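# Load two pipette tip boxes onto the pipetting robot deck

## Task

Fetch both pipette tip boxes from the supply shelving. Set them into the two vacant slots on the deck of the pipetting robot, which sits on the bench that has shelves. Each box's lid must finish fully closed on it. Every other labware piece on the deck must finish seated in its slot. A box that is flipped, or a box or lid that reaches the floor, means failure. The pedal bin and the stool may be moved. At the end, release the gripper and back the robot away. The robot must not tip over or finish leaning, or the task fails.

## Robot and tools

ROBOT. A Hello Robot Stretch 4 with one arm: an omni-wheel base, a lift that slides up a mast, a telescoping arm that reaches straight forward, a three-joint wrist (yaw, pitch, roll) and a two-finger gripper. It is roughly 1.6 m tall, and no part of the base rim lies more than 0.23 m from the base origin.

FRAMES. Base frame: origin on the floor below the base centre, x ahead, y to the left, z upward. hand_pose is reported in this frame and marks a point between the open fingertips; with all wrist joints at zero its axes line up with the base frame. Its printed position may be somewhat wrong. The odometry frame is where the base frame was when the scene began; heading is positive to the left, from -3.142 to 3.142.

execute_actions(actions, cameras). actions is a list holding one action or none (none just reports state and images). One action may contain:
- base: a single relative move, counted from the base position in the latest state report. translate_m drives forward (+) or back (-) in metres, -2 to 2. strafe_m slides left (+) or right (-) in metres, -2 to 2. rotate_rad spins in place, counter-clockwise (+), -3.2 to 3.2 rad.
- joints: absolute targets, named individually, not offsets. lift_m 0 to 1.2 m; arm_m 0 to 0.55 m (extension); wrist_yaw_rad -1.134 to 4.276 (0 ahead, + to the left, 3.14 folded back, beyond 3.4 the arm may block it); wrist_pitch_rad -1.117 to 4.259 (0 level, 1.57 pointing down); wrist_roll_rad -1.117 to 4.259 (0 keeps fingers level, + turns clockwise viewed from behind); gripper_m -0.038 to 0.141 m, the fingertip gap (below 0 they squeeze together). Done tolerances: ±0.004 for lift, arm and gripper, ±0.02 for yaw and roll, ±0.05 for pitch. Targets beyond a range are clipped and the result mentions it; any other bad value or unknown key rejects the whole call.
- pace: "slow", "default", "fast" or "max" (base speeds 0.1/0.3/0.4/0.6 m/s and 1/2/3/4 rad/s; slower when the lift is above 0.2, down to 0.3 m/s and 1 rad/s at 1.2).
- contact_limits: {"arm_m": value} from 0 (gentlest) to 0.75 (firmest), 0.5 if omitted; the arm halts when it pushes harder.
- Or, by itself, end_of_arm: "enable_torque", which reactivates wrist or gripper motors that shut down.
Motions in one action begin together and may finish separately; no action runs past 15 s. Omitted joints or base may still be driving toward earlier targets. cameras lists which images to return: head_camera, head_left_camera, head_right_camera, wrist_camera, or all (default); [] returns none.

wait(seconds): 0 to 10 s with no new command, then the same report. zoom_image(camera, region): a sharper crop [x0, y0, x1, y1] in pixels of that camera's last full image, at most 504 by 504. read_manual(section) gives only licence texts. finished_scene(scene) closes the current scene by its number and cannot be reversed; call it only once the goal holds steadily.

CAMERAS. head_camera (420x560) sits on the mast top looking ahead and down; turn the base to aim it. head_left_camera and head_right_camera are fisheyes (420x672) angled more steeply down, showing the base and arm. wrist_camera (616x392) looks along the fingers, tips near the bottom of its image. Calibration figures are approximate.

RESULT LINES. joint_positions are current values. lidar_m: 12 distances in metres, 30-degree sectors, 1st straight ahead then counter-clockwise (4th left, 7th behind, 10th right); "-" means nothing seen or something closer than 0.25 m; it misses glass, thin legs and low objects below about 0.15 m. wrist_depth_mm: 7x7 grid of depths, 100 to 2000 mm, row by row from top left. base_odometry counts wheel turns, so slipping looks like motion; if turned_by_wheels and turned_by_imu differ by over about 0.1 rad, the base likely hit something or slid. base_tilt in degrees (forward, right positive) has a fixed bias up to about 1.5. base_status and joint_status: done; off_target (stopped short, may still push); contact_stop_at_<key> (blocked; the part goes slack, a slack lift may sag under load); limit_stop_at_<name>, including limit_stop_at_tilt (leaning over 6 degrees, lift, arm and wheels go slack) and limit_stop_at_own_body (about to hit itself, likely with wrist tilted up and rolled); torque_fault (a wrist or gripper motor overloaded and went limp until enable_torque). on_its_own covers things not commanded; its "held at" is a held target. motor_effort is percent of maximum, peak in brackets; readings are noisy and biased. Effort at rest beyond its usual range hints at a load or contact. A gripper reading or "done" does not prove an object is held; a firm squeeze shows as a distinct gripper_m effort change.

GRIPPING. Command a gap smaller than the object's width; a smaller value grips harder and pulls it inward by up to a third of the shortfall. If fingertips jam on a surface beneath, raise the lift. To unfold at the start, send lift_m 0.4 with wrist_yaw_rad 0.

AVOID. Dropping boxes or lids, flipping boxes, slamming or hard pushes, knocking deck labware out of place, torque faults, and tipping: do not drive or turn with over 1 kg held and arm_m above 0.2, especially at fast paces, and avoid sustained pushes with a high gripper. Loose objects may occasionally get nudged by outside disturbances. Faster robot motion is preferred once things work.

Each tool is called after "Request:" by a JSON object that holds its "op" and its "data".

## Session

Request:
{"op": "execute_actions", "data": {"actions": []}}

Scene clock: 0.00 s.
base_odometry: x=+0.000 y=+0.000 heading=+0.000 (m, m, rad; odometry frame)
turned_by_wheels: +0.000 (rad since the last result)
turned_by_imu: +0.000 (rad since the last result)
base_tilt: forward=+0.8 right=+0.2 (deg)
lidar_m: 2.14 1.32 1.33 1.66 1.91 1.91 1.43 1.32 1.32 2.23 1.56 1.57
base_status: not commanded
joint_positions: lift_m=+0.241 arm_m=+0.000 wrist_yaw_rad=+3.116 wrist_pitch_rad=+0.018 wrist_roll_rad=+0.018 gripper_m=+0.057
joint_status: not commanded
motor_effort: lift_m=+19 arm_m=+0 wrist_yaw_rad=+1 wrist_pitch_rad=-6 wrist_roll_rad=+1 gripper_m=-4 wheel_0=+1 wheel_1=+0 wheel_2=+1 (%)
hand_pose: x=-0.1151 y=+0.0946 z=+0.4142 quat_wxyz=(+0.013, -0.009, +0.009, +1.000) (m; base frame)
wrist_depth_mm: - 145 246 - - - 1661 / - 114 144 - - - 1661 / - 116 143 - - - 1661 / 116 138 183 - - - 1576 / 223 1756 - - - - 1618 / 715 1430 213 1921 211 1756 1618 / 574 1060 1008 152 1078 1160 1229
pictures: head_camera, head_left_camera, head_right_camera, wrist_camera
Images, in order (width x height): head_camera 420x560, head_left_camera 420x672, head_right_camera 420x672, wrist_camera 616x392.

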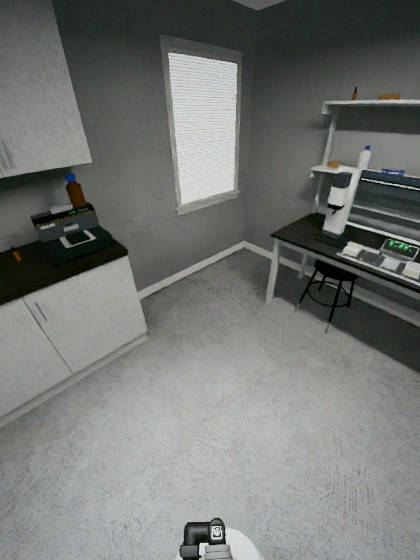

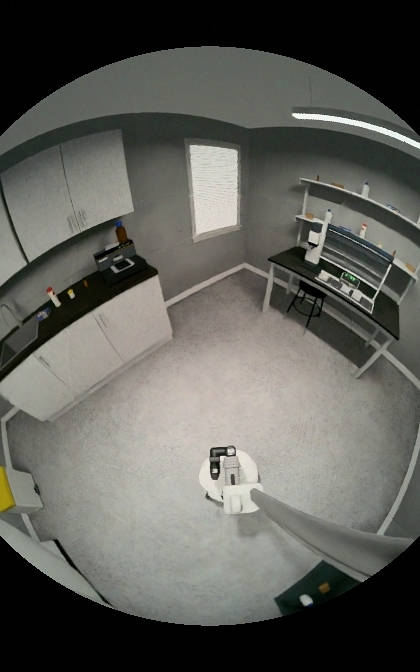

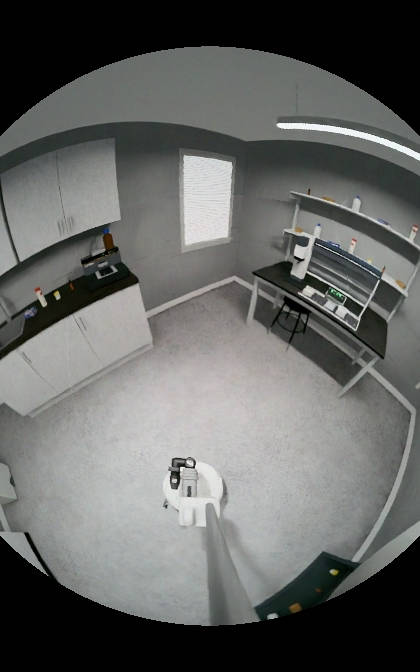

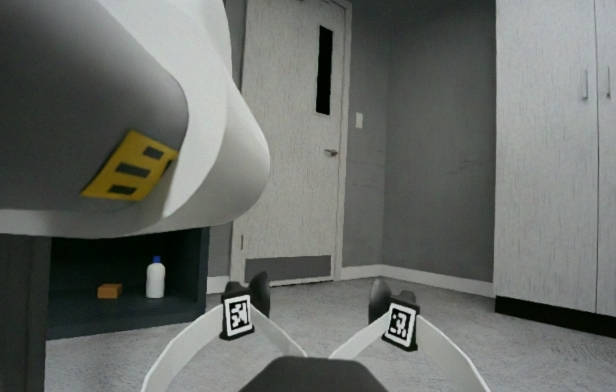

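Request:
{"op": "execute_actions", "data": {"actions": [{"base":{"rotate_rad":-0.75},"joints":{"lift_m":0.4,"wrist_yaw_rad":0}}], "cameras": ["head_camera"]}}

Request:
{"op": "zoom_image", "data": {"camera": "head_camera", "region": [60, 130, 360, 330]}}

Request:
{"op": "execute_actions", "data": {"actions": [{"base":{"rotate_rad":-1.6}}], "cameras": ["head_camera","wrist_camera"]}}

Scene clock: 3.47 s.
base_odometry: x=+0.000 y=+0.000 heading=-0.749 (m, m, rad; odometry frame)
turned_by_wheels: -0.749 (rad since the last result)
turned_by_imu: -0.757 (rad since the last result)
base_tilt: forward=+0.6 right=+0.1 (deg)
lidar_m: 1.55 1.71 1.35 1.31 1.45 2.01 1.91 2.28 1.35 1.31 1.94 1.60
base_status: done
joint_positions: lift_m=+0.400 arm_m=+0.000 wrist_yaw_rad=+0.000 wrist_pitch_rad=+0.018 wrist_roll_rad=+0.018 gripper_m=+0.057
joint_status: all done
motor_effort: lift_m=+24(24) arm_m=+0(1) wrist_yaw_rad=+0(2) wrist_pitch_rad=-6(5) wrist_roll_rad=+2(2) gripper_m=-2(2) wheel_0=+3(7) wheel_1=+2(9) wheel_2=+3(10) (%)
hand_pose: x=+0.4595 y=-0.0873 z=+0.5727 quat_wxyz=(+1.000, +0.009, +0.009, +0.000) (m; base frame)
wrist_depth_mm: - - - - - - 1983 / - - - 1983 - - 1921 / - - - - - - 1921 / - - 1708 1576 - 1983 1983 / - - - - - - 1921 / - 1921 213 - 211 1921 1863 / 1464 1397 1366 153 1430 1430 1708
pictures: head_camera
Images, in order (width x height): head_camera 420x560.

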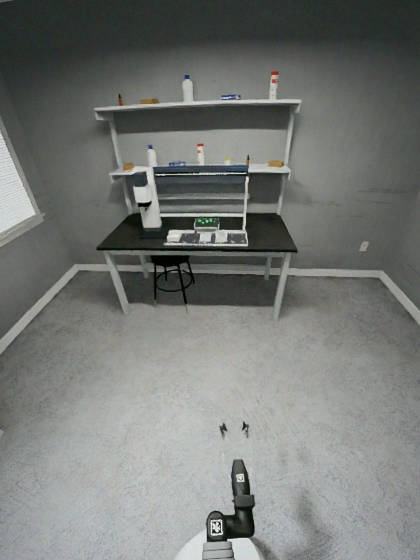

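Region (60, 130, 360, 330) of head_camera's 420x560 image, scaled by 1.680, with more detail than that image has.

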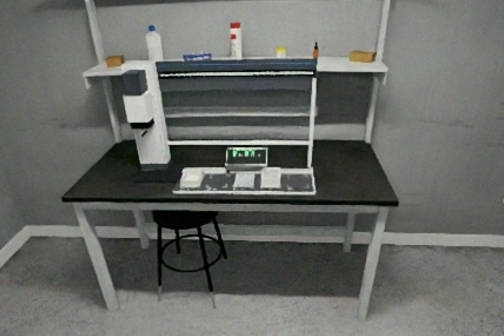

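Scene clock: 5.53 s.
base_odometry: x=+0.000 y=+0.000 heading=-2.349 (m, m, rad; odometry frame)
turned_by_wheels: -1.599 (rad since the last result)
turned_by_imu: -1.616 (rad since the last result)
base_tilt: forward=+0.7 right=+0.2 (deg)
lidar_m: 1.30 1.90 1.61 1.54 1.69 1.35 1.33 1.44 2.01 1.92 2.08 1.36
base_status: done
joint_positions: lift_m=+0.400 arm_m=+0.000 wrist_yaw_rad=+0.000 wrist_pitch_rad=+0.018 wrist_roll_rad=+0.018 gripper_m=+0.057
joint_status: not commanded
motor_effort: lift_m=+22(24) arm_m=+0(0) wrist_yaw_rad=+2(0) wrist_pitch_rad=-5(5) wrist_roll_rad=+1(1) gripper_m=-1(3) wheel_0=+3(7) wheel_1=+3(9) wheel_2=+3(7) (%)
hand_pose: x=+0.4595 y=-0.0875 z=+0.5728 quat_wxyz=(+1.000, +0.009, +0.009, +0.000) (m; base frame)
wrist_depth_mm: 1756 1756 1576 1430 1464 1366 1430 / 1708 1661 1618 1537 1499 1397 1430 / 1708 1661 1618 1499 1537 1281 1430 / 1708 1618 1576 1576 1499 1430 1397 / 1708 1661 1618 1336 1537 1160 1397 / 1661 1618 213 1499 210 1397 1397 / 1366 1397 1255 152 1255 1160 1397
pictures: head_camera, wrist_camera
camera_calibration (this result's frames):
wrist_camera: T_world_to_cam=[[0.0335608, -0.998553, 0.0420292, -0.117526], [0.0369578, -0.0407842, -0.998484, 0.621061], [0.998753, 0.0350632, 0.0355355, -0.249616], [0, 0, 0, 1]] pos_world=[0.230296, -0.0832738, 0.633929]
Images, in order (width x height): head_camera 420x560, wrist_camera 616x392.

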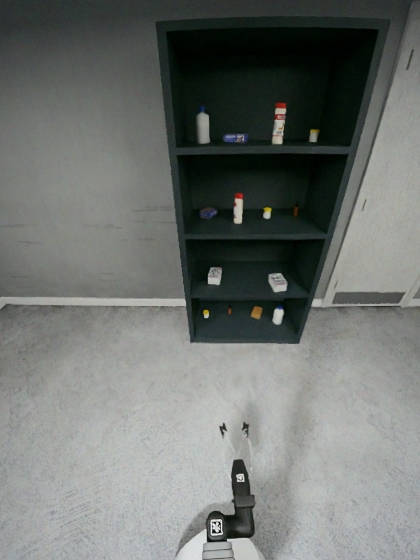

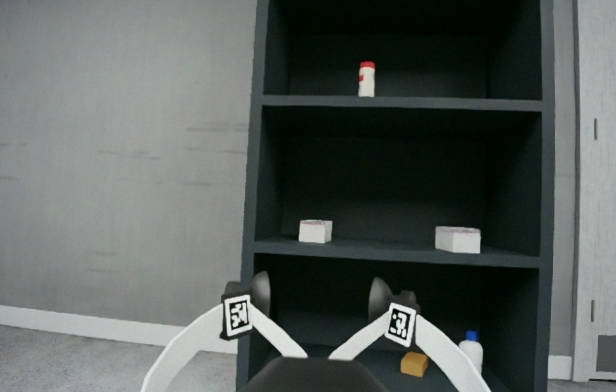

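Request:
{"op": "execute_actions", "data": {"actions": [{"base":{"translate_m":0.6},"joints":{"gripper_m":0.14,"lift_m":0.36}}], "cameras": ["head_camera","wrist_camera"]}}

Scene clock: 9.93 s.
base_odometry: x=-0.421 y=-0.427 heading=-2.348 (m, m, rad; odometry frame)
turned_by_wheels: +0.000 (rad since the last result)
turned_by_imu: +0.000 (rad since the last result)
base_tilt: forward=+0.7 right=+0.2 (deg)
lidar_m: 0.68 1.27 1.83 1.53 1.66 1.97 1.94 2.10 2.01 1.95 0.96 0.73
base_status: done
joint_positions: lift_m=+0.360 arm_m=+0.000 wrist_yaw_rad=+0.000 wrist_pitch_rad=+0.018 wrist_roll_rad=+0.018 gripper_m=+0.140
joint_status: all done
motor_effort: lift_m=+14(21) arm_m=+0(0) wrist_yaw_rad=+0(1) wrist_pitch_rad=-6(5) wrist_roll_rad=+1(1) gripper_m=+0(3) wheel_0=+2(4) wheel_1=+3(7) wheel_2=+0(15) (%)
hand_pose: x=+0.4595 y=-0.0874 z=+0.5335 quat_wxyz=(+1.000, +0.009, +0.009, +0.000) (m; base frame)
wrist_depth_mm: 1098 1060 615 715 707 691 668 / 1098 1060 640 960 946 904 891 / 1098 1025 654 960 917 917 878 / 1060 1025 668 960 931 904 878 / 1042 1008 512 539 603 668 539 / 1078 1008 214 960 904 216 854 / 1042 991 699 150 891 866 854
pictures: head_camera, wrist_camera
camera_calibration (this result's frames):
wrist_camera: T_world_to_cam=[[0.0338029, -0.998544, 0.0420292, -0.115915], [0.0369676, -0.0407753, -0.998484, 0.581804], [0.998745, 0.0353054, 0.0355354, -0.248217], [0, 0, 0, 1]] pos_world=[0.230316, -0.0832594, 0.594615]
Images, in order (width x height): head_camera 420x560, wrist_camera 616x392.

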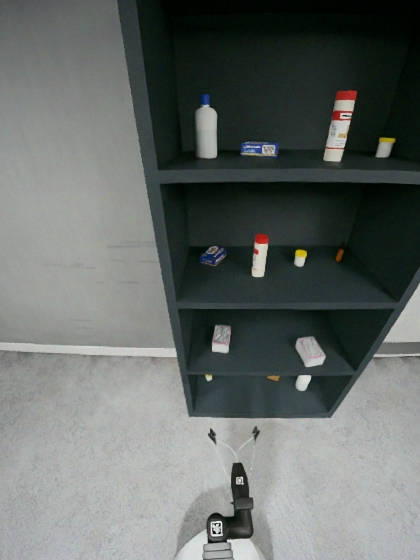

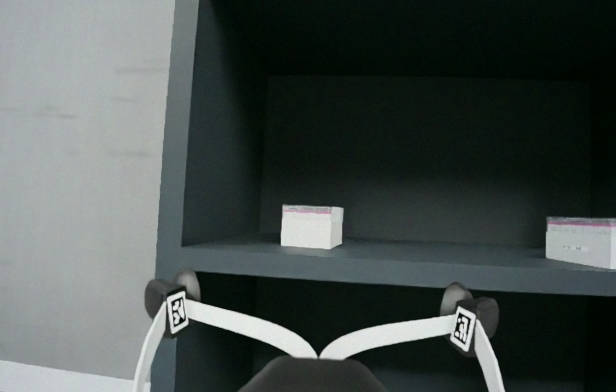

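Request:
{"op": "zoom_image", "data": {"camera": "wrist_camera", "region": [240, 170, 390, 270]}}

Request:
{"op": "zoom_image", "data": {"camera": "head_camera", "region": [170, 300, 370, 460]}}

Region (240, 170, 390, 270) of wrist_camera's 616x392 image, scaled by 3.360.

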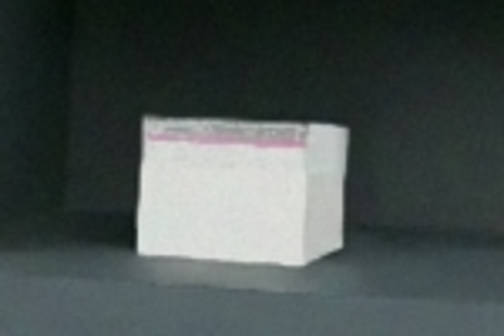

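Region (170, 300, 370, 460) of head_camera's 420x560 image, scaled by 2.520, with more detail than that image has; it fills the top 403 rows of this view, and the rest is white.

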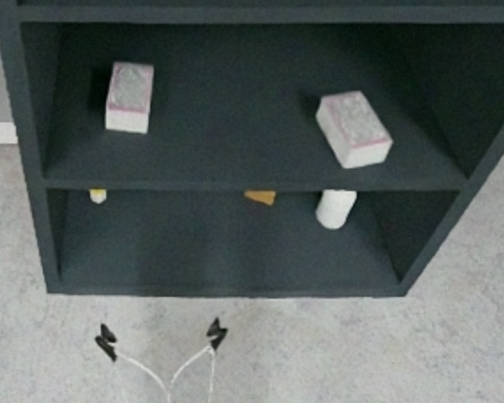

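Request:
{"op": "execute_actions", "data": {"actions": [{"base":{"rotate_rad":-0.2},"joints":{"wrist_pitch_rad":0.3,"lift_m":0.48,"wrist_roll_rad":0}}], "cameras": []}}

Request:
{"op": "execute_actions", "data": {"actions": [{"base":{"strafe_m":0.19},"joints":{"arm_m":0.15}}], "cameras": ["head_camera","wrist_camera"]}}

Scene clock: 14.43 s.
base_odometry: x=-0.421 y=-0.428 heading=-2.548 (m, m, rad; odometry frame)
turned_by_wheels: -0.200 (rad since the last result)
turned_by_imu: -0.201 (rad since the last result)
base_tilt: forward=+0.7 right=+0.1 (deg)
lidar_m: 0.70 0.72 1.55 1.51 1.55 1.96 1.94 1.99 2.16 1.97 1.91 0.78
base_status: done
joint_positions: lift_m=+0.480 arm_m=+0.000 wrist_yaw_rad=+0.000 wrist_pitch_rad=+0.302 wrist_roll_rad=+0.001 gripper_m=+0.140
joint_status: all done
motor_effort: lift_m=+24(26) arm_m=+0(0) wrist_yaw_rad=+1(0) wrist_pitch_rad=-4(3) wrist_roll_rad=+1(2) gripper_m=-1(2) wheel_0=+2(7) wheel_1=+2(10) wheel_2=+2(8) (%)
hand_pose: x=+0.4465 y=-0.0874 z=+0.5720 quat_wxyz=(+0.989, +0.000, +0.150, +0.000) (m; base frame)
wrist_depth_mm: 459 668 878 878 891 904 699 / 477 676 904 917 931 946 699 / 508 676 917 960 960 946 707 / 723 591 621 661 683 585 668 / 960 640 991 1025 1042 842 627 / 1025 591 215 1042 1060 216 683 / 931 654 866 149 878 778 683
pictures: none
No camera images: the call's "cameras" was empty. Leave "cameras" out to get every camera's image.

Scene clock: 16.33 s.
base_odometry: x=-0.315 y=-0.585 heading=-2.548 (m, m, rad; odometry frame)
turned_by_wheels: +0.000 (rad since the last result)
turned_by_imu: +0.001 (rad since the last result)
base_tilt: forward=+0.6 right=+0.1 (deg)
lidar_m: 0.68 1.17 1.48 1.33 1.33 1.73 1.96 2.02 2.47 2.15 1.87 0.75
base_status: done
joint_positions: lift_m=+0.480 arm_m=+0.149 wrist_yaw_rad=+0.000 wrist_pitch_rad=+0.302 wrist_roll_rad=+0.001 gripper_m=+0.140
joint_status: all done
motor_effort: lift_m=+24(24) arm_m=+6(6) wrist_yaw_rad=+0(1) wrist_pitch_rad=-5(5) wrist_roll_rad=+0(0) gripper_m=+0(1) wheel_0=+1(6) wheel_1=+0(11) wheel_2=+0(2) (%)
hand_pose: x=+0.5954 y=-0.0874 z=+0.5720 quat_wxyz=(+0.989, +0.000, +0.150, +0.000) (m; base frame)
wrist_depth_mm: 707 304 621 732 732 750 768 / 732 317 640 741 768 788 798 / 759 322 661 778 798 798 820 / 788 334 564 473 683 732 788 / 820 357 392 407 415 430 439 / 842 359 214 878 375 216 866 / 854 379 741 150 904 904 866
pictures: head_camera, wrist_camera
camera_calibration (this result's frames):
wrist_camera: T_world_to_cam=[[0.0493954, -0.997661, 0.0472529, -0.134304], [-0.244186, -0.0579378, -0.967996, 0.763696], [0.96847, 0.036276, -0.246477, -0.205858], [0, 0, 0, 1]] pos_world=[0.392485, -0.0822749, 0.694861]
Images, in order (width x height): head_camera 420x560, wrist_camera 616x392.

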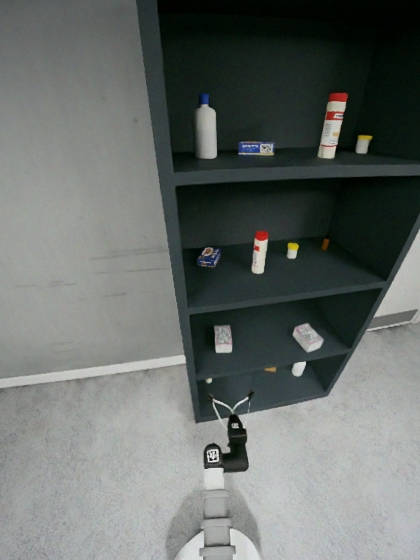

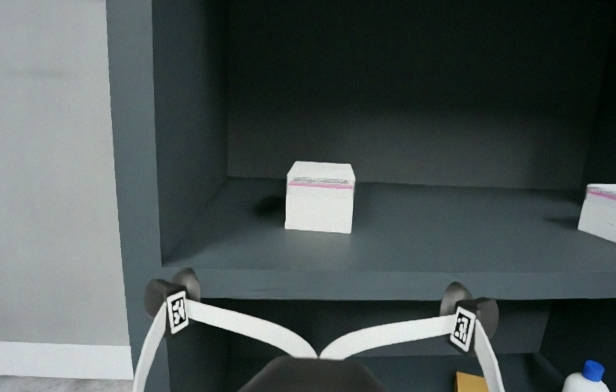

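Request:
{"op": "execute_actions", "data": {"actions": [{"joints":{"arm_m":0.36,"lift_m":0.472}}], "cameras": ["head_camera","wrist_camera"]}}

Scene clock: 19.57 s.
base_odometry: x=-0.315 y=-0.585 heading=-2.548 (m, m, rad; odometry frame)
turned_by_wheels: +0.000 (rad since the last result)
turned_by_imu: +0.001 (rad since the last result)
base_tilt: forward=+0.6 right=+0.1 (deg)
lidar_m: 0.69 1.16 1.46 1.35 1.35 1.72 1.96 2.01 2.49 2.15 1.89 0.75
base_status: not commanded
joint_positions: lift_m=+0.472 arm_m=+0.359 wrist_yaw_rad=+0.000 wrist_pitch_rad=+0.302 wrist_roll_rad=+0.001 gripper_m=+0.140
joint_status: all done
motor_effort: lift_m=+14(23) arm_m=+6(6) wrist_yaw_rad=+1(1) wrist_pitch_rad=-3(6) wrist_roll_rad=+1(0) gripper_m=-1(2) wheel_0=+1(1) wheel_1=+0(0) wheel_2=+0(0) (%)
hand_pose: x=+0.8053 y=-0.0874 z=+0.5648 quat_wxyz=(+0.989, +0.000, +0.150, +0.000) (m; base frame)
wrist_depth_mm: 201 314 521 525 539 549 554 / 204 320 544 549 564 569 580 / 206 329 559 569 585 591 597 / 209 332 569 364 597 609 621 / 211 315 373 263 373 410 424 / 211 247 213 267 270 216 294 / 197 208 213 150 220 218 236
pictures: head_camera, wrist_camera
camera_calibration (this result's frames):
wrist_camera: T_world_to_cam=[[0.0493643, -0.997662, 0.047255, -0.144323], [-0.244173, -0.0579317, -0.968, 0.808028], [0.968474, 0.0362462, -0.246462, -0.411016], [0, 0, 0, 1]] pos_world=[0.602482, -0.0822771, 0.687691]
Images, in order (width x height): head_camera 420x560, wrist_camera 616x392.

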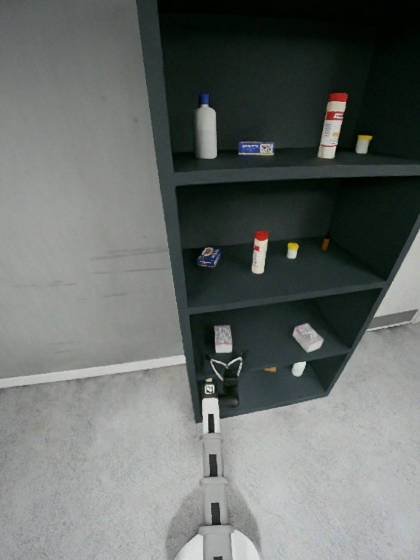

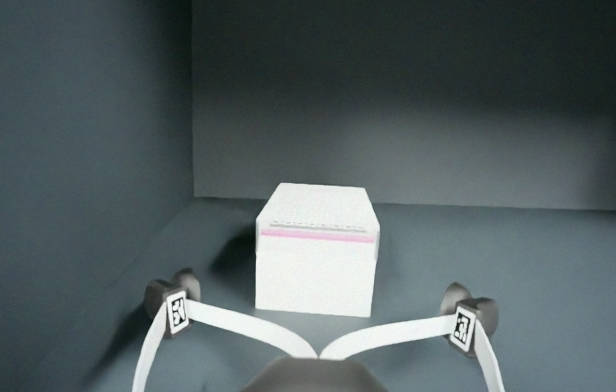

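Request:
{"op": "execute_actions", "data": {"actions": [{"joints":{"arm_m":0.435,"lift_m":0.463},"pace":"slow"}], "cameras": ["wrist_camera"]}}

Request:
{"op": "execute_actions", "data": {"actions": [{"joints":{"gripper_m":0.05}}], "cameras": ["wrist_camera"]}}

Request:
{"op": "execute_actions", "data": {"actions": [{"joints":{"lift_m":0.51},"pace":"slow"}], "cameras": ["wrist_camera","head_camera"]}}

Scene clock: 22.97 s.
base_odometry: x=-0.315 y=-0.585 heading=-2.548 (m, m, rad; odometry frame)
turned_by_wheels: +0.000 (rad since the last result)
turned_by_imu: +0.001 (rad since the last result)
base_tilt: forward=+0.7 right=+0.1 (deg)
lidar_m: 0.68 1.19 1.52 1.35 1.36 1.69 1.96 2.01 2.50 2.15 1.90 0.76
base_status: not commanded
joint_positions: lift_m=+0.463 arm_m=+0.434 wrist_yaw_rad=+0.000 wrist_pitch_rad=+0.302 wrist_roll_rad=+0.001 gripper_m=+0.140
joint_status: all done
motor_effort: lift_m=+14(14) arm_m=+6(5) wrist_yaw_rad=+0(1) wrist_pitch_rad=-6(5) wrist_roll_rad=+0(0) gripper_m=+0(0) wheel_0=+1(1) wheel_1=-1(0) wheel_2=+0(0) (%)
hand_pose: x=+0.8803 y=-0.0874 z=+0.5559 quat_wxyz=(+0.989, +0.000, +0.150, +0.000) (m; base frame)
wrist_depth_mm: 214 336 452 466 473 480 484 / 216 342 473 480 492 492 508 / 220 351 492 500 500 517 521 / 222 355 500 512 517 530 539 / 224 317 325 195 349 387 397 / 219 231 191 187 187 216 276 / 193 195 198 149 195 204 216
pictures: wrist_camera
camera_calibration (this result's frames):
wrist_camera: T_world_to_cam=[[0.0492943, -0.997666, 0.0472551, -0.147557], [-0.244178, -0.0579147, -0.968, 0.817646], [0.968477, 0.0361782, -0.246462, -0.485849], [0, 0, 0, 1]] pos_world=[0.677458, -0.0822821, 0.67871]
Images, in order (width x height): wrist_camera 616x392.

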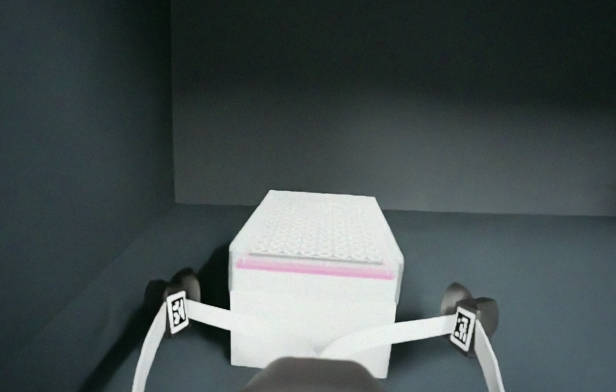

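Scene clock: 24.87 s.
base_odometry: x=-0.315 y=-0.585 heading=-2.548 (m, m, rad; odometry frame)
turned_by_wheels: +0.000 (rad since the last result)
turned_by_imu: +0.000 (rad since the last result)
base_tilt: forward=+0.7 right=+0.3 (deg)
lidar_m: 0.69 1.17 1.46 1.36 1.36 1.72 1.94 2.01 2.49 2.15 1.92 0.75
base_status: not commanded
joint_positions: lift_m=+0.463 arm_m=+0.434 wrist_yaw_rad=+0.000 wrist_pitch_rad=+0.303 wrist_roll_rad=+0.001 gripper_m=+0.050
joint_status: all done
motor_effort: lift_m=+14(14) arm_m=+6(6) wrist_yaw_rad=+0(1) wrist_pitch_rad=-8(8) wrist_roll_rad=+0(0) gripper_m=-13(13) wheel_0=+1(1) wheel_1=+0(1) wheel_2=+0(0) (%)
hand_pose: x=+0.8803 y=-0.0873 z=+0.5555 quat_wxyz=(+0.989, +0.000, +0.151, +0.000) (m; base frame)
wrist_depth_mm: 214 334 455 462 469 484 488 / 217 342 477 480 488 500 504 / 220 347 488 500 504 512 525 / 222 353 504 508 525 535 535 / 224 314 343 188 324 379 389 / 217 246 180 178 176 270 272 / 190 188 189 180 183 186 213
pictures: wrist_camera
camera_calibration (this result's frames):
wrist_camera: T_world_to_cam=[[0.0496454, -0.99765, 0.0472141, -0.147744], [-0.245286, -0.0580033, -0.967714, 0.818128], [0.968179, 0.0364616, -0.247589, -0.484959], [0, 0, 0, 1]] pos_world=[0.677537, -0.08226, 0.678619]
Images, in order (width x height): wrist_camera 616x392.

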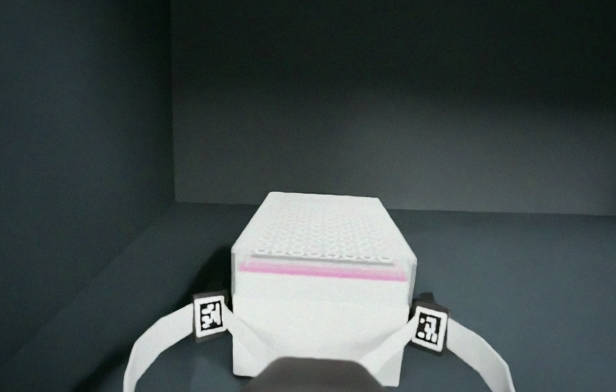

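Scene clock: 26.13 s.
base_odometry: x=-0.315 y=-0.585 heading=-2.548 (m, m, rad; odometry frame)
turned_by_wheels: +0.000 (rad since the last result)
turned_by_imu: +0.000 (rad since the last result)
base_tilt: forward=+0.7 right=+0.1 (deg)
lidar_m: 0.68 1.16 1.49 1.35 1.34 1.72 1.96 2.01 2.51 2.16 1.90 0.74
base_status: not commanded
joint_positions: lift_m=+0.510 arm_m=+0.434 wrist_yaw_rad=+0.000 wrist_pitch_rad=+0.303 wrist_roll_rad=+0.001 gripper_m=+0.050
joint_status: all done
motor_effort: lift_m=+25(26) arm_m=+6(6) wrist_yaw_rad=+0(0) wrist_pitch_rad=-10(8) wrist_roll_rad=+0(0) gripper_m=-13(13) wheel_0=+1(1) wheel_1=+0(0) wheel_2=+0(0) (%)
hand_pose: x=+0.8802 y=-0.0873 z=+0.6016 quat_wxyz=(+0.989, +0.000, +0.151, +0.000) (m; base frame)
wrist_depth_mm: 213 334 455 466 469 480 496 / 216 343 477 477 492 496 504 / 220 349 492 496 508 517 525 / 223 355 504 525 530 535 544 / 223 355 462 191 496 512 521 / 225 307 186 181 182 357 364 / 224 248 250 176 177 219 285
pictures: head_camera, wrist_camera
camera_calibration (this result's frames):
wrist_camera: T_world_to_cam=[[0.0495957, -0.997653, 0.0472045, -0.149883], [-0.245478, -0.0579889, -0.967666, 0.862809], [0.968133, 0.0364044, -0.247777, -0.473393], [0, 0, 0, 1]] pos_world=[0.677541, -0.0822643, 0.72469]
Images, in order (width x height): head_camera 420x560, wrist_camera 616x392.

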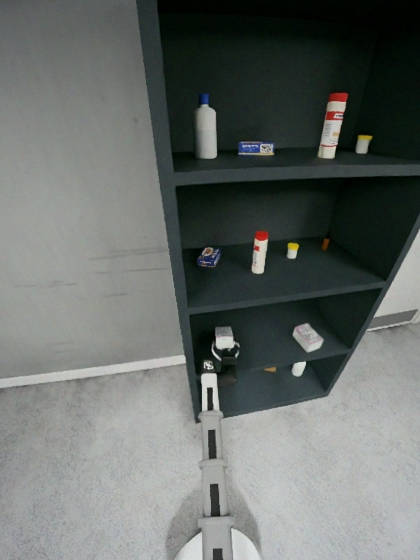

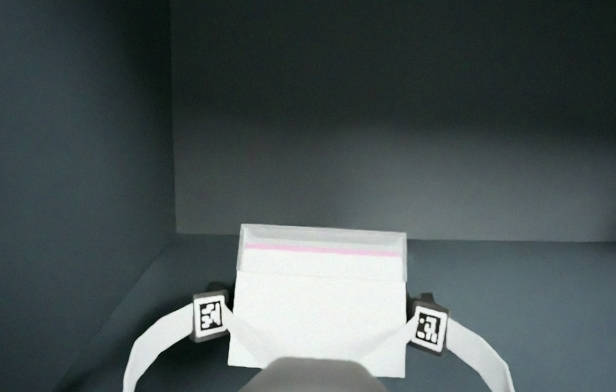

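Request:
{"op": "execute_actions", "data": {"actions": [{"joints":{"lift_m":0.463},"pace":"slow"}], "cameras": []}}

Request:
{"op": "execute_actions", "data": {"actions": [{"joints":{"gripper_m":0.12}}], "cameras": ["wrist_camera"]}}

Scene clock: 28.03 s.
base_odometry: x=-0.315 y=-0.585 heading=-2.548 (m, m, rad; odometry frame)
turned_by_wheels: +0.000 (rad since the last result)
turned_by_imu: +0.000 (rad since the last result)
base_tilt: forward=+0.8 right=+0.2 (deg)
lidar_m: 0.67 1.15 1.49 1.34 1.34 1.69 1.97 2.02 2.47 2.14 1.91 0.74
base_status: not commanded
joint_positions: lift_m=+0.463 arm_m=+0.434 wrist_yaw_rad=+0.000 wrist_pitch_rad=+0.302 wrist_roll_rad=+0.001 gripper_m=+0.050
joint_status: all done
motor_effort: lift_m=+14(24) arm_m=+6(6) wrist_yaw_rad=+2(0) wrist_pitch_rad=-5(9) wrist_roll_rad=+1(0) gripper_m=-13(12) wheel_0=+1(1) wheel_1=+0(1) wheel_2=+0(0) (%)
hand_pose: x=+0.8803 y=-0.0875 z=+0.5558 quat_wxyz=(+0.989, +0.000, +0.150, +0.000) (m; base frame)
wrist_depth_mm: 214 334 455 466 473 477 484 / 218 342 473 484 492 504 504 / 220 347 492 500 504 517 525 / 223 353 500 508 521 535 544 / 224 314 347 190 324 382 394 / 219 247 182 177 178 268 274 / 191 187 190 181 183 186 215
pictures: none
No camera images: the call's "cameras" was empty. Leave "cameras" out to get every camera's image.

Scene clock: 29.63 s.
base_odometry: x=-0.315 y=-0.585 heading=-2.548 (m, m, rad; odometry frame)
turned_by_wheels: +0.000 (rad since the last result)
turned_by_imu: +0.000 (rad since the last result)
base_tilt: forward=+0.7 right=+0.1 (deg)
lidar_m: 0.68 1.17 1.50 1.30 1.33 1.73 1.95 2.02 2.49 2.13 1.88 0.72
base_status: not commanded
joint_positions: lift_m=+0.463 arm_m=+0.434 wrist_yaw_rad=+0.000 wrist_pitch_rad=+0.302 wrist_roll_rad=+0.001 gripper_m=+0.120
joint_status: all done
motor_effort: lift_m=+14(14) arm_m=+6(6) wrist_yaw_rad=+1(1) wrist_pitch_rad=-5(6) wrist_roll_rad=+0(1) gripper_m=-1(13) wheel_0=+1(1) wheel_1=+0(0) wheel_2=+0(0) (%)
hand_pose: x=+0.8803 y=-0.0875 z=+0.5557 quat_wxyz=(+0.989, +0.000, +0.151, +0.000) (m; base frame)
wrist_depth_mm: 213 334 455 466 469 480 484 / 217 342 477 484 488 504 504 / 221 347 488 500 512 517 521 / 222 353 504 508 525 535 539 / 224 317 345 196 324 387 397 / 217 243 189 187 186 256 277 / 192 193 195 144 194 200 216
pictures: wrist_camera
camera_calibration (this result's frames):
wrist_camera: T_world_to_cam=[[0.0491091, -0.997675, 0.04725, -0.147443], [-0.244607, -0.05788, -0.967893, 0.817841], [0.968378, 0.0359746, -0.246881, -0.485535], [0, 0, 0, 1]] pos_world=[0.677472, -0.0822965, 0.67868]
Images, in order (width x height): wrist_camera 616x392.

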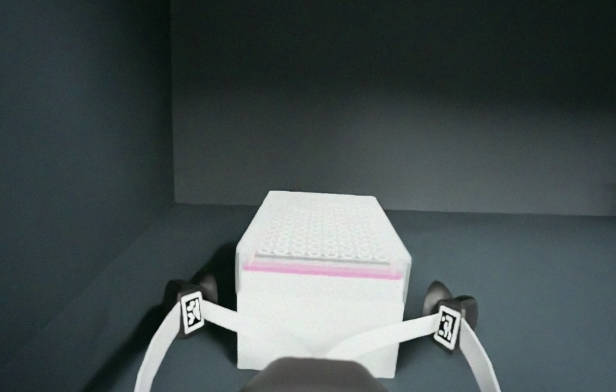

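Request:
{"op": "execute_actions", "data": {"actions": [{"joints":{"arm_m":0.458},"pace":"slow"}], "cameras": ["wrist_camera"]}}

Request:
{"op": "execute_actions", "data": {"actions": [{"joints":{"gripper_m":0.03}}], "cameras": ["wrist_camera"]}}

Request:
{"op": "execute_actions", "data": {"actions": [{"joints":{"lift_m":0.5},"pace":"slow"}], "cameras": ["wrist_camera"]}}

Scene clock: 32.33 s.
base_odometry: x=-0.315 y=-0.585 heading=-2.548 (m, m, rad; odometry frame)
turned_by_wheels: +0.000 (rad since the last result)
turned_by_imu: +0.001 (rad since the last result)
base_tilt: forward=+0.7 right=+0.1 (deg)
lidar_m: 0.68 1.17 1.50 1.34 1.35 1.71 1.97 2.00 2.47 2.14 1.86 0.75
base_status: not commanded
joint_positions: lift_m=+0.463 arm_m=+0.457 wrist_yaw_rad=+0.000 wrist_pitch_rad=+0.302 wrist_roll_rad=+0.001 gripper_m=+0.120
joint_status: all done
motor_effort: lift_m=+14(14) arm_m=+6(6) wrist_yaw_rad=+1(1) wrist_pitch_rad=-6(8) wrist_roll_rad=+0(1) gripper_m=-1(0) wheel_0=+1(1) wheel_1=+0(0) wheel_2=+0(0) (%)
hand_pose: x=+0.9032 y=-0.0875 z=+0.5558 quat_wxyz=(+0.989, +0.000, +0.151, +0.000) (m; base frame)
wrist_depth_mm: 218 342 436 442 449 462 466 / 222 349 452 462 466 473 477 / 225 355 469 473 484 488 496 / 227 359 480 492 500 512 517 / 228 315 347 196 325 387 397 / 222 243 191 176 175 257 276 / 191 193 191 144 183 203 215
pictures: wrist_camera
camera_calibration (this result's frames):
wrist_camera: T_world_to_cam=[[0.0491058, -0.997675, 0.047252, -0.148569], [-0.244569, -0.0578796, -0.967903, 0.823436], [0.968388, 0.0359733, -0.246842, -0.507785], [0, 0, 0, 1]] pos_world=[0.700416, -0.0822966, 0.678683]
Images, in order (width x height): wrist_camera 616x392.

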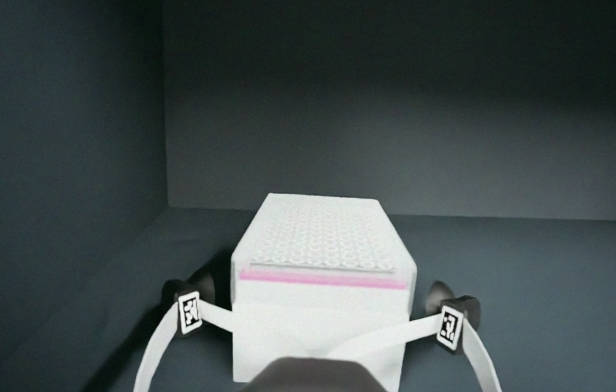

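Scene clock: 34.10 s.
base_odometry: x=-0.315 y=-0.585 heading=-2.548 (m, m, rad; odometry frame)
turned_by_wheels: +0.000 (rad since the last result)
turned_by_imu: +0.000 (rad since the last result)
base_tilt: forward=+0.6 right=+0.3 (deg)
lidar_m: 0.66 1.18 1.50 1.34 1.35 1.72 1.95 2.00 2.48 2.15 1.90 0.73
base_status: not commanded
joint_positions: lift_m=+0.463 arm_m=+0.457 wrist_yaw_rad=+0.000 wrist_pitch_rad=+0.303 wrist_roll_rad=+0.001 gripper_m=+0.030
joint_status: all done
motor_effort: lift_m=+14(14) arm_m=+6(6) wrist_yaw_rad=+1(2) wrist_pitch_rad=-9(10) wrist_roll_rad=+0(0) gripper_m=-18(18) wheel_0=+1(1) wheel_1=-1(1) wheel_2=+0(0) (%)
hand_pose: x=+0.9032 y=-0.0875 z=+0.5555 quat_wxyz=(+0.989, +0.000, +0.151, +0.000) (m; base frame)
wrist_depth_mm: 219 338 433 442 449 459 466 / 221 347 452 462 466 469 480 / 224 353 466 477 488 492 496 / 228 362 480 488 496 504 521 / 228 314 342 184 224 382 392 / 222 243 178 168 169 270 272 / 191 185 181 171 172 170 213
pictures: wrist_camera
camera_calibration (this result's frames):
wrist_camera: T_world_to_cam=[[0.0492105, -0.997672, 0.0472119, -0.148611], [-0.24553, -0.0579024, -0.967658, 0.823878], [0.968139, 0.036027, -0.247807, -0.507071], [0, 0, 0, 1]] pos_world=[0.700515, -0.0822921, 0.678593]
Images, in order (width x height): wrist_camera 616x392.

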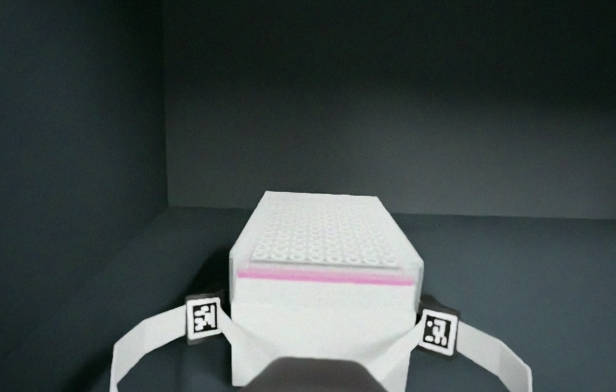

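Scene clock: 35.23 s.
base_odometry: x=-0.315 y=-0.585 heading=-2.548 (m, m, rad; odometry frame)
turned_by_wheels: +0.000 (rad since the last result)
turned_by_imu: +0.000 (rad since the last result)
base_tilt: forward=+0.6 right=+0.2 (deg)
lidar_m: 0.67 1.18 1.48 1.35 1.36 1.71 1.96 2.02 2.49 2.15 1.90 0.74
base_status: not commanded
joint_positions: lift_m=+0.500 arm_m=+0.457 wrist_yaw_rad=+0.000 wrist_pitch_rad=+0.304 wrist_roll_rad=+0.001 gripper_m=+0.030
joint_status: all done
motor_effort: lift_m=+25(25) arm_m=+6(6) wrist_yaw_rad=+1(1) wrist_pitch_rad=-9(10) wrist_roll_rad=+0(0) gripper_m=-17(18) wheel_0=+1(1) wheel_1=-1(0) wheel_2=+0(0) (%)
hand_pose: x=+0.9032 y=-0.0875 z=+0.5915 quat_wxyz=(+0.989, +0.000, +0.151, +0.000) (m; base frame)
wrist_depth_mm: 217 342 433 442 452 459 462 / 222 347 449 455 466 469 480 / 224 353 469 477 480 492 500 / 227 362 488 484 504 512 521 / 228 366 430 184 225 480 488 / 229 304 178 168 168 342 340 / 224 233 229 170 172 171 273
pictures: wrist_camera
camera_calibration (this result's frames):
wrist_camera: T_world_to_cam=[[0.049219, -0.997672, 0.0472032, -0.150315], [-0.245702, -0.0579025, -0.967614, 0.85889], [0.968095, 0.0360271, -0.24798, -0.497982], [0, 0, 0, 1]] pos_world=[0.700523, -0.0822921, 0.714681]
Images, in order (width x height): wrist_camera 616x392.

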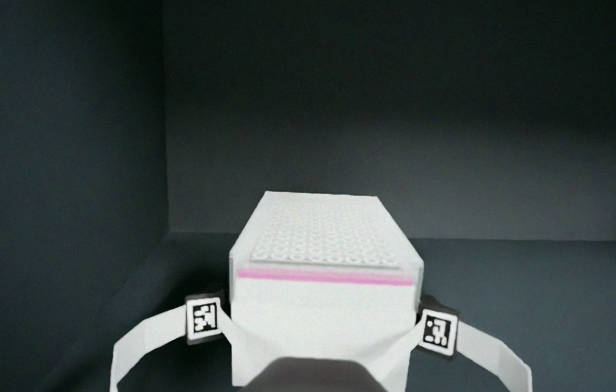

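Request:
{"op": "execute_actions", "data": {"actions": [{"joints":{"arm_m":0.0}}], "cameras": []}}

Request:
{"op": "execute_actions", "data": {"actions": [{"base":{"rotate_rad":1.658},"joints":{"lift_m":0.85},"pace":"slow"}], "cameras": ["wrist_camera","head_camera"]}}

Scene clock: 38.87 s.
base_odometry: x=-0.315 y=-0.585 heading=-2.548 (m, m, rad; odometry frame)
turned_by_wheels: +0.000 (rad since the last result)
turned_by_imu: +0.001 (rad since the last result)
base_tilt: forward=+0.7 right=+0.3 (deg)
lidar_m: 0.69 1.18 1.47 1.33 1.37 1.73 1.98 2.00 2.48 2.15 1.88 0.77
base_status: not commanded
joint_positions: lift_m=+0.500 arm_m=+0.001 wrist_yaw_rad=+0.000 wrist_pitch_rad=+0.304 wrist_roll_rad=+0.001 gripper_m=+0.030
joint_status: all done
motor_effort: lift_m=+25(25) arm_m=-6(7) wrist_yaw_rad=+1(0) wrist_pitch_rad=-9(10) wrist_roll_rad=+1(1) gripper_m=-19(18) wheel_0=+1(1) wheel_1=+0(0) wheel_2=+0(0) (%)
hand_pose: x=+0.4473 y=-0.0875 z=+0.5915 quat_wxyz=(+0.988, +0.000, +0.151, +0.000) (m; base frame)
wrist_depth_mm: 831 854 517 854 866 904 891 / 854 878 535 878 904 917 917 / 878 917 559 931 960 960 931 / 931 960 574 732 798 831 654 / 946 991 508 185 224 585 591 / 1025 1008 178 168 168 1078 917 / 976 917 544 171 172 171 820
pictures: none
No camera images: the call's "cameras" was empty. Leave "cameras" out to get every camera's image.

Scene clock: 42.23 s.
base_odometry: x=-0.315 y=-0.585 heading=-0.891 (m, m, rad; odometry frame)
turned_by_wheels: +1.657 (rad since the last result)
turned_by_imu: +1.676 (rad since the last result)
base_tilt: forward=+0.6 right=+0.1 (deg)
lidar_m: 1.33 1.35 1.87 1.95 2.04 2.25 2.16 1.01 0.73 0.67 1.17 1.60
base_status: done
joint_positions: lift_m=+0.850 arm_m=+0.001 wrist_yaw_rad=+0.000 wrist_pitch_rad=+0.304 wrist_roll_rad=+0.001 gripper_m=+0.030
joint_status: all done
motor_effort: lift_m=+25(26) arm_m=-6(6) wrist_yaw_rad=+1(0) wrist_pitch_rad=-10(10) wrist_roll_rad=+0(0) gripper_m=-20(20) wheel_0=-2(8) wheel_1=-3(6) wheel_2=-4(7) (%)
hand_pose: x=+0.4473 y=-0.0874 z=+0.9415 quat_wxyz=(+0.988, +0.000, +0.151, +0.000) (m; base frame)
wrist_depth_mm: 1708 1756 1756 1708 1661 1661 1618 / 1863 1808 1808 1863 1756 1863 1576 / 1808 1708 1863 1983 1756 1863 1576 / 1182 1229 1308 1983 1921 1921 1576 / - - - 183 224 1983 1537 / 1756 1808 178 168 168 1921 1576 / 1430 1366 1397 171 173 170 1499
pictures: head_camera, wrist_camera
camera_calibration (this result's frames):
wrist_camera: T_world_to_cam=[[0.0495369, -0.997656, 0.0472022, -0.144449], [-0.245838, -0.0579856, -0.967575, 1.08551], [0.968044, 0.0363266, -0.248135, 0.0303528], [0, 0, 0, 1]] pos_world=[0.244633, -0.0822692, 1.06466]
Images, in order (width x height): head_camera 420x560, wrist_camera 616x392.

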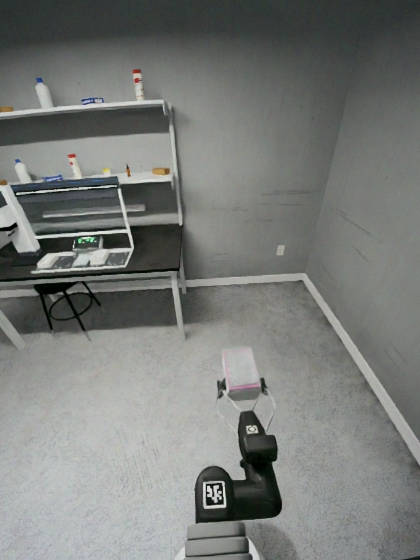

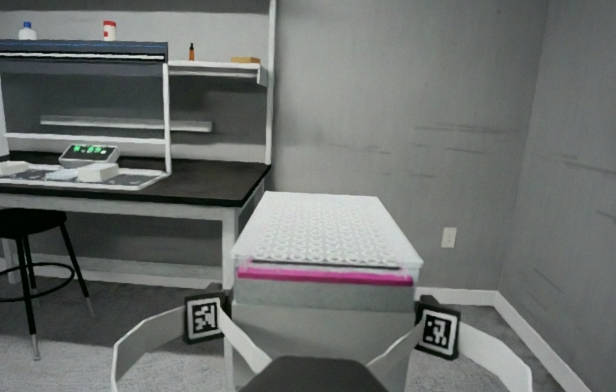

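Request:
{"op": "execute_actions", "data": {"actions": [{"base":{"strafe_m":0.66}}], "cameras": []}}

Request:
{"op": "execute_actions", "data": {"actions": [{"base":{"translate_m":0.62}}], "cameras": ["wrist_camera","head_camera"]}}

Scene clock: 46.70 s.
base_odometry: x=+0.199 y=-0.170 heading=-0.891 (m, m, rad; odometry frame)
turned_by_wheels: +0.000 (rad since the last result)
turned_by_imu: +0.003 (rad since the last result)
base_tilt: forward=+0.8 right=+0.1 (deg)
lidar_m: 1.30 1.36 2.00 1.28 1.34 1.86 2.15 2.26 1.43 1.35 1.88 1.37
base_status: done
joint_positions: lift_m=+0.850 arm_m=+0.001 wrist_yaw_rad=+0.000 wrist_pitch_rad=+0.304 wrist_roll_rad=+0.001 gripper_m=+0.030
joint_status: not commanded
motor_effort: lift_m=+24(25) arm_m=-5(6) wrist_yaw_rad=+1(0) wrist_pitch_rad=-9(10) wrist_roll_rad=+0(0) gripper_m=-18(18) wheel_0=+0(10) wheel_1=+0(9) wheel_2=+0(4) (%)
hand_pose: x=+0.4473 y=-0.0874 z=+0.9415 quat_wxyz=(+0.988, +0.000, +0.151, +0.000) (m; base frame)
wrist_depth_mm: 1808 1708 1756 1708 1708 1756 1661 / 1808 1308 1756 1808 1808 1708 1808 / 1983 1708 1808 1808 1863 1808 1808 / 1182 1255 1205 1182 1281 1863 1921 / - 1921 1983 184 224 1983 1983 / 1708 1808 178 168 169 - - / 1397 1430 1366 170 172 170 1618
pictures: none
No camera images: the call's "cameras" was empty. Leave "cameras" out to get every camera's image.

Scene clock: 50.23 s.
base_odometry: x=+0.589 y=-0.652 heading=-0.890 (m, m, rad; odometry frame)
turned_by_wheels: +0.000 (rad since the last result)
turned_by_imu: +0.000 (rad since the last result)
base_tilt: forward=+0.7 right=+0.1 (deg)
lidar_m: 0.69 0.72 1.02 1.53 1.34 1.85 2.82 1.99 1.51 1.81 1.89 0.75
base_status: done
joint_positions: lift_m=+0.850 arm_m=+0.001 wrist_yaw_rad=+0.000 wrist_pitch_rad=+0.304 wrist_roll_rad=+0.001 gripper_m=+0.030
joint_status: not commanded
motor_effort: lift_m=+23(24) arm_m=-5(6) wrist_yaw_rad=+1(2) wrist_pitch_rad=-10(10) wrist_roll_rad=+0(1) gripper_m=-18(18) wheel_0=+2(4) wheel_1=+3(5) wheel_2=+0(14) (%)
hand_pose: x=+0.4473 y=-0.0874 z=+0.9416 quat_wxyz=(+0.989, +0.000, +0.151, +0.000) (m; base frame)
wrist_depth_mm: 759 750 741 750 1138 1160 1138 / 1205 1255 1255 1205 1205 1160 1182 / 1281 1255 1308 1229 1255 1229 1229 / 866 904 820 809 1255 1281 1281 / 621 683 654 185 224 866 1308 / 564 554 179 168 168 580 621 / 741 1042 1336 172 173 170 991
pictures: head_camera, wrist_camera
camera_calibration (this result's frames):
wrist_camera: T_world_to_cam=[[0.0494569, -0.99766, 0.0472059, -0.144443], [-0.24577, -0.0579668, -0.967593, 1.08563], [0.968066, 0.0362524, -0.248062, 0.0303425], [0, 0, 0, 1]] pos_world=[0.244585, -0.0822748, 1.06479]
Images, in order (width x height): head_camera 420x560, wrist_camera 616x392.

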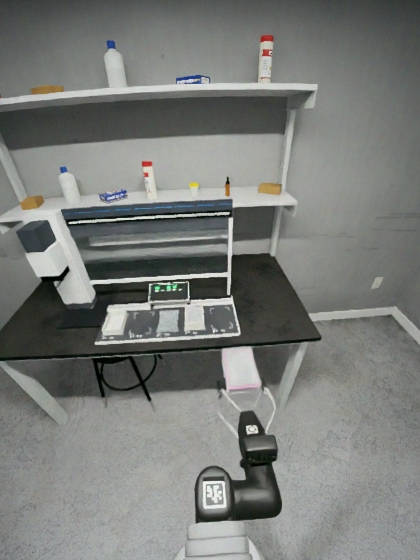

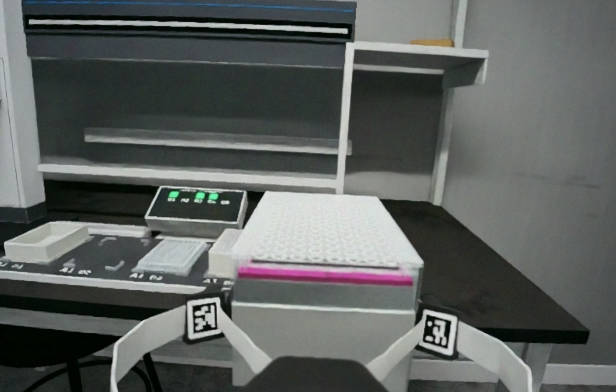

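Request:
{"op": "zoom_image", "data": {"camera": "head_camera", "region": [85, 270, 285, 410]}}

Region (85, 270, 285, 410) of head_camera's 420x560 image, scaled by 2.520, with more detail than that image has; it fills the top 353 rows of this view, and the rest is white.

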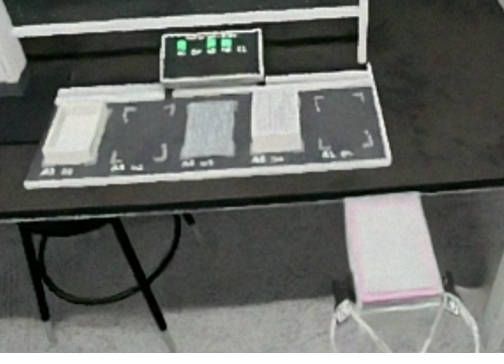

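Request:
{"op": "execute_actions", "data": {"actions": [{"base":{"strafe_m":0.025},"joints":{"arm_m":0.25,"lift_m":0.76}}], "cameras": ["wrist_camera","head_camera"]}}

Request:
{"op": "zoom_image", "data": {"camera": "head_camera", "region": [150, 280, 270, 380]}}

Scene clock: 56.23 s.
base_odometry: x=+0.608 y=-0.636 heading=-0.890 (m, m, rad; odometry frame)
turned_by_wheels: +0.000 (rad since the last result)
turned_by_imu: +0.001 (rad since the last result)
base_tilt: forward=+0.7 right=+0.0 (deg)
lidar_m: 0.69 0.72 0.95 1.50 1.32 1.79 2.82 1.99 1.50 1.83 1.90 0.75
base_status: done
joint_positions: lift_m=+0.760 arm_m=+0.249 wrist_yaw_rad=+0.000 wrist_pitch_rad=+0.304 wrist_roll_rad=+0.001 gripper_m=+0.030
joint_status: all done
motor_effort: lift_m=+14(21) arm_m=+5(8) wrist_yaw_rad=+0(2) wrist_pitch_rad=-9(10) wrist_roll_rad=+1(0) gripper_m=-18(20) wheel_0=+0(6) wheel_1=-1(10) wheel_2=+0(1) (%)
hand_pose: x=+0.6952 y=-0.0874 z=+0.8523 quat_wxyz=(+0.989, +0.000, +0.151, +0.000) (m; base frame)
wrist_depth_mm: 960 960 960 931 931 917 931 / 991 991 976 976 976 960 946 / 1025 1025 1025 946 1008 991 991 / 741 517 554 866 904 991 1025 / 452 469 377 183 224 569 574 / 332 343 178 168 168 402 407 / 285 277 272 171 172 171 319
pictures: head_camera, wrist_camera
camera_calibration (this result's frames):
wrist_camera: T_world_to_cam=[[0.0495065, -0.997657, 0.0472093, -0.152516], [-0.24576, -0.0579821, -0.967595, 1.06019], [0.968066, 0.0363001, -0.248055, -0.231849], [0, 0, 0, 1]] pos_world=[0.492548, -0.082271, 0.975524]
Images, in order (width x height): head_camera 420x560, wrist_camera 616x392.

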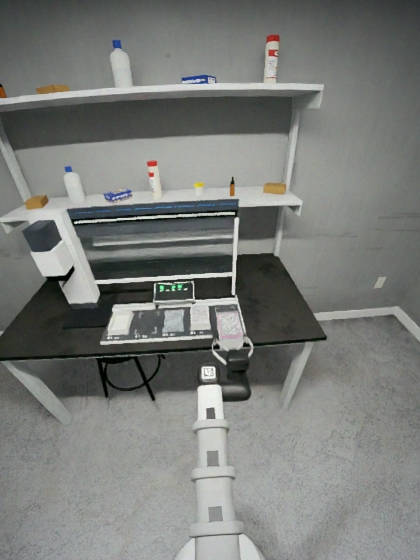

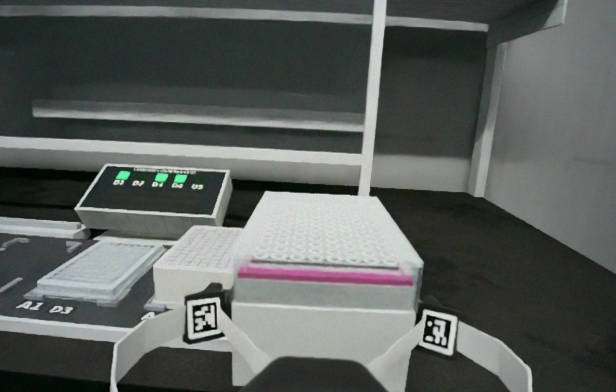

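Region (150, 280, 270, 380) of head_camera's 420x560 image, scaled by 4.200, with more detail than that image has.

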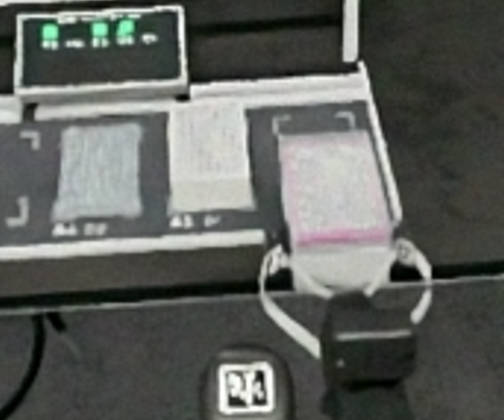

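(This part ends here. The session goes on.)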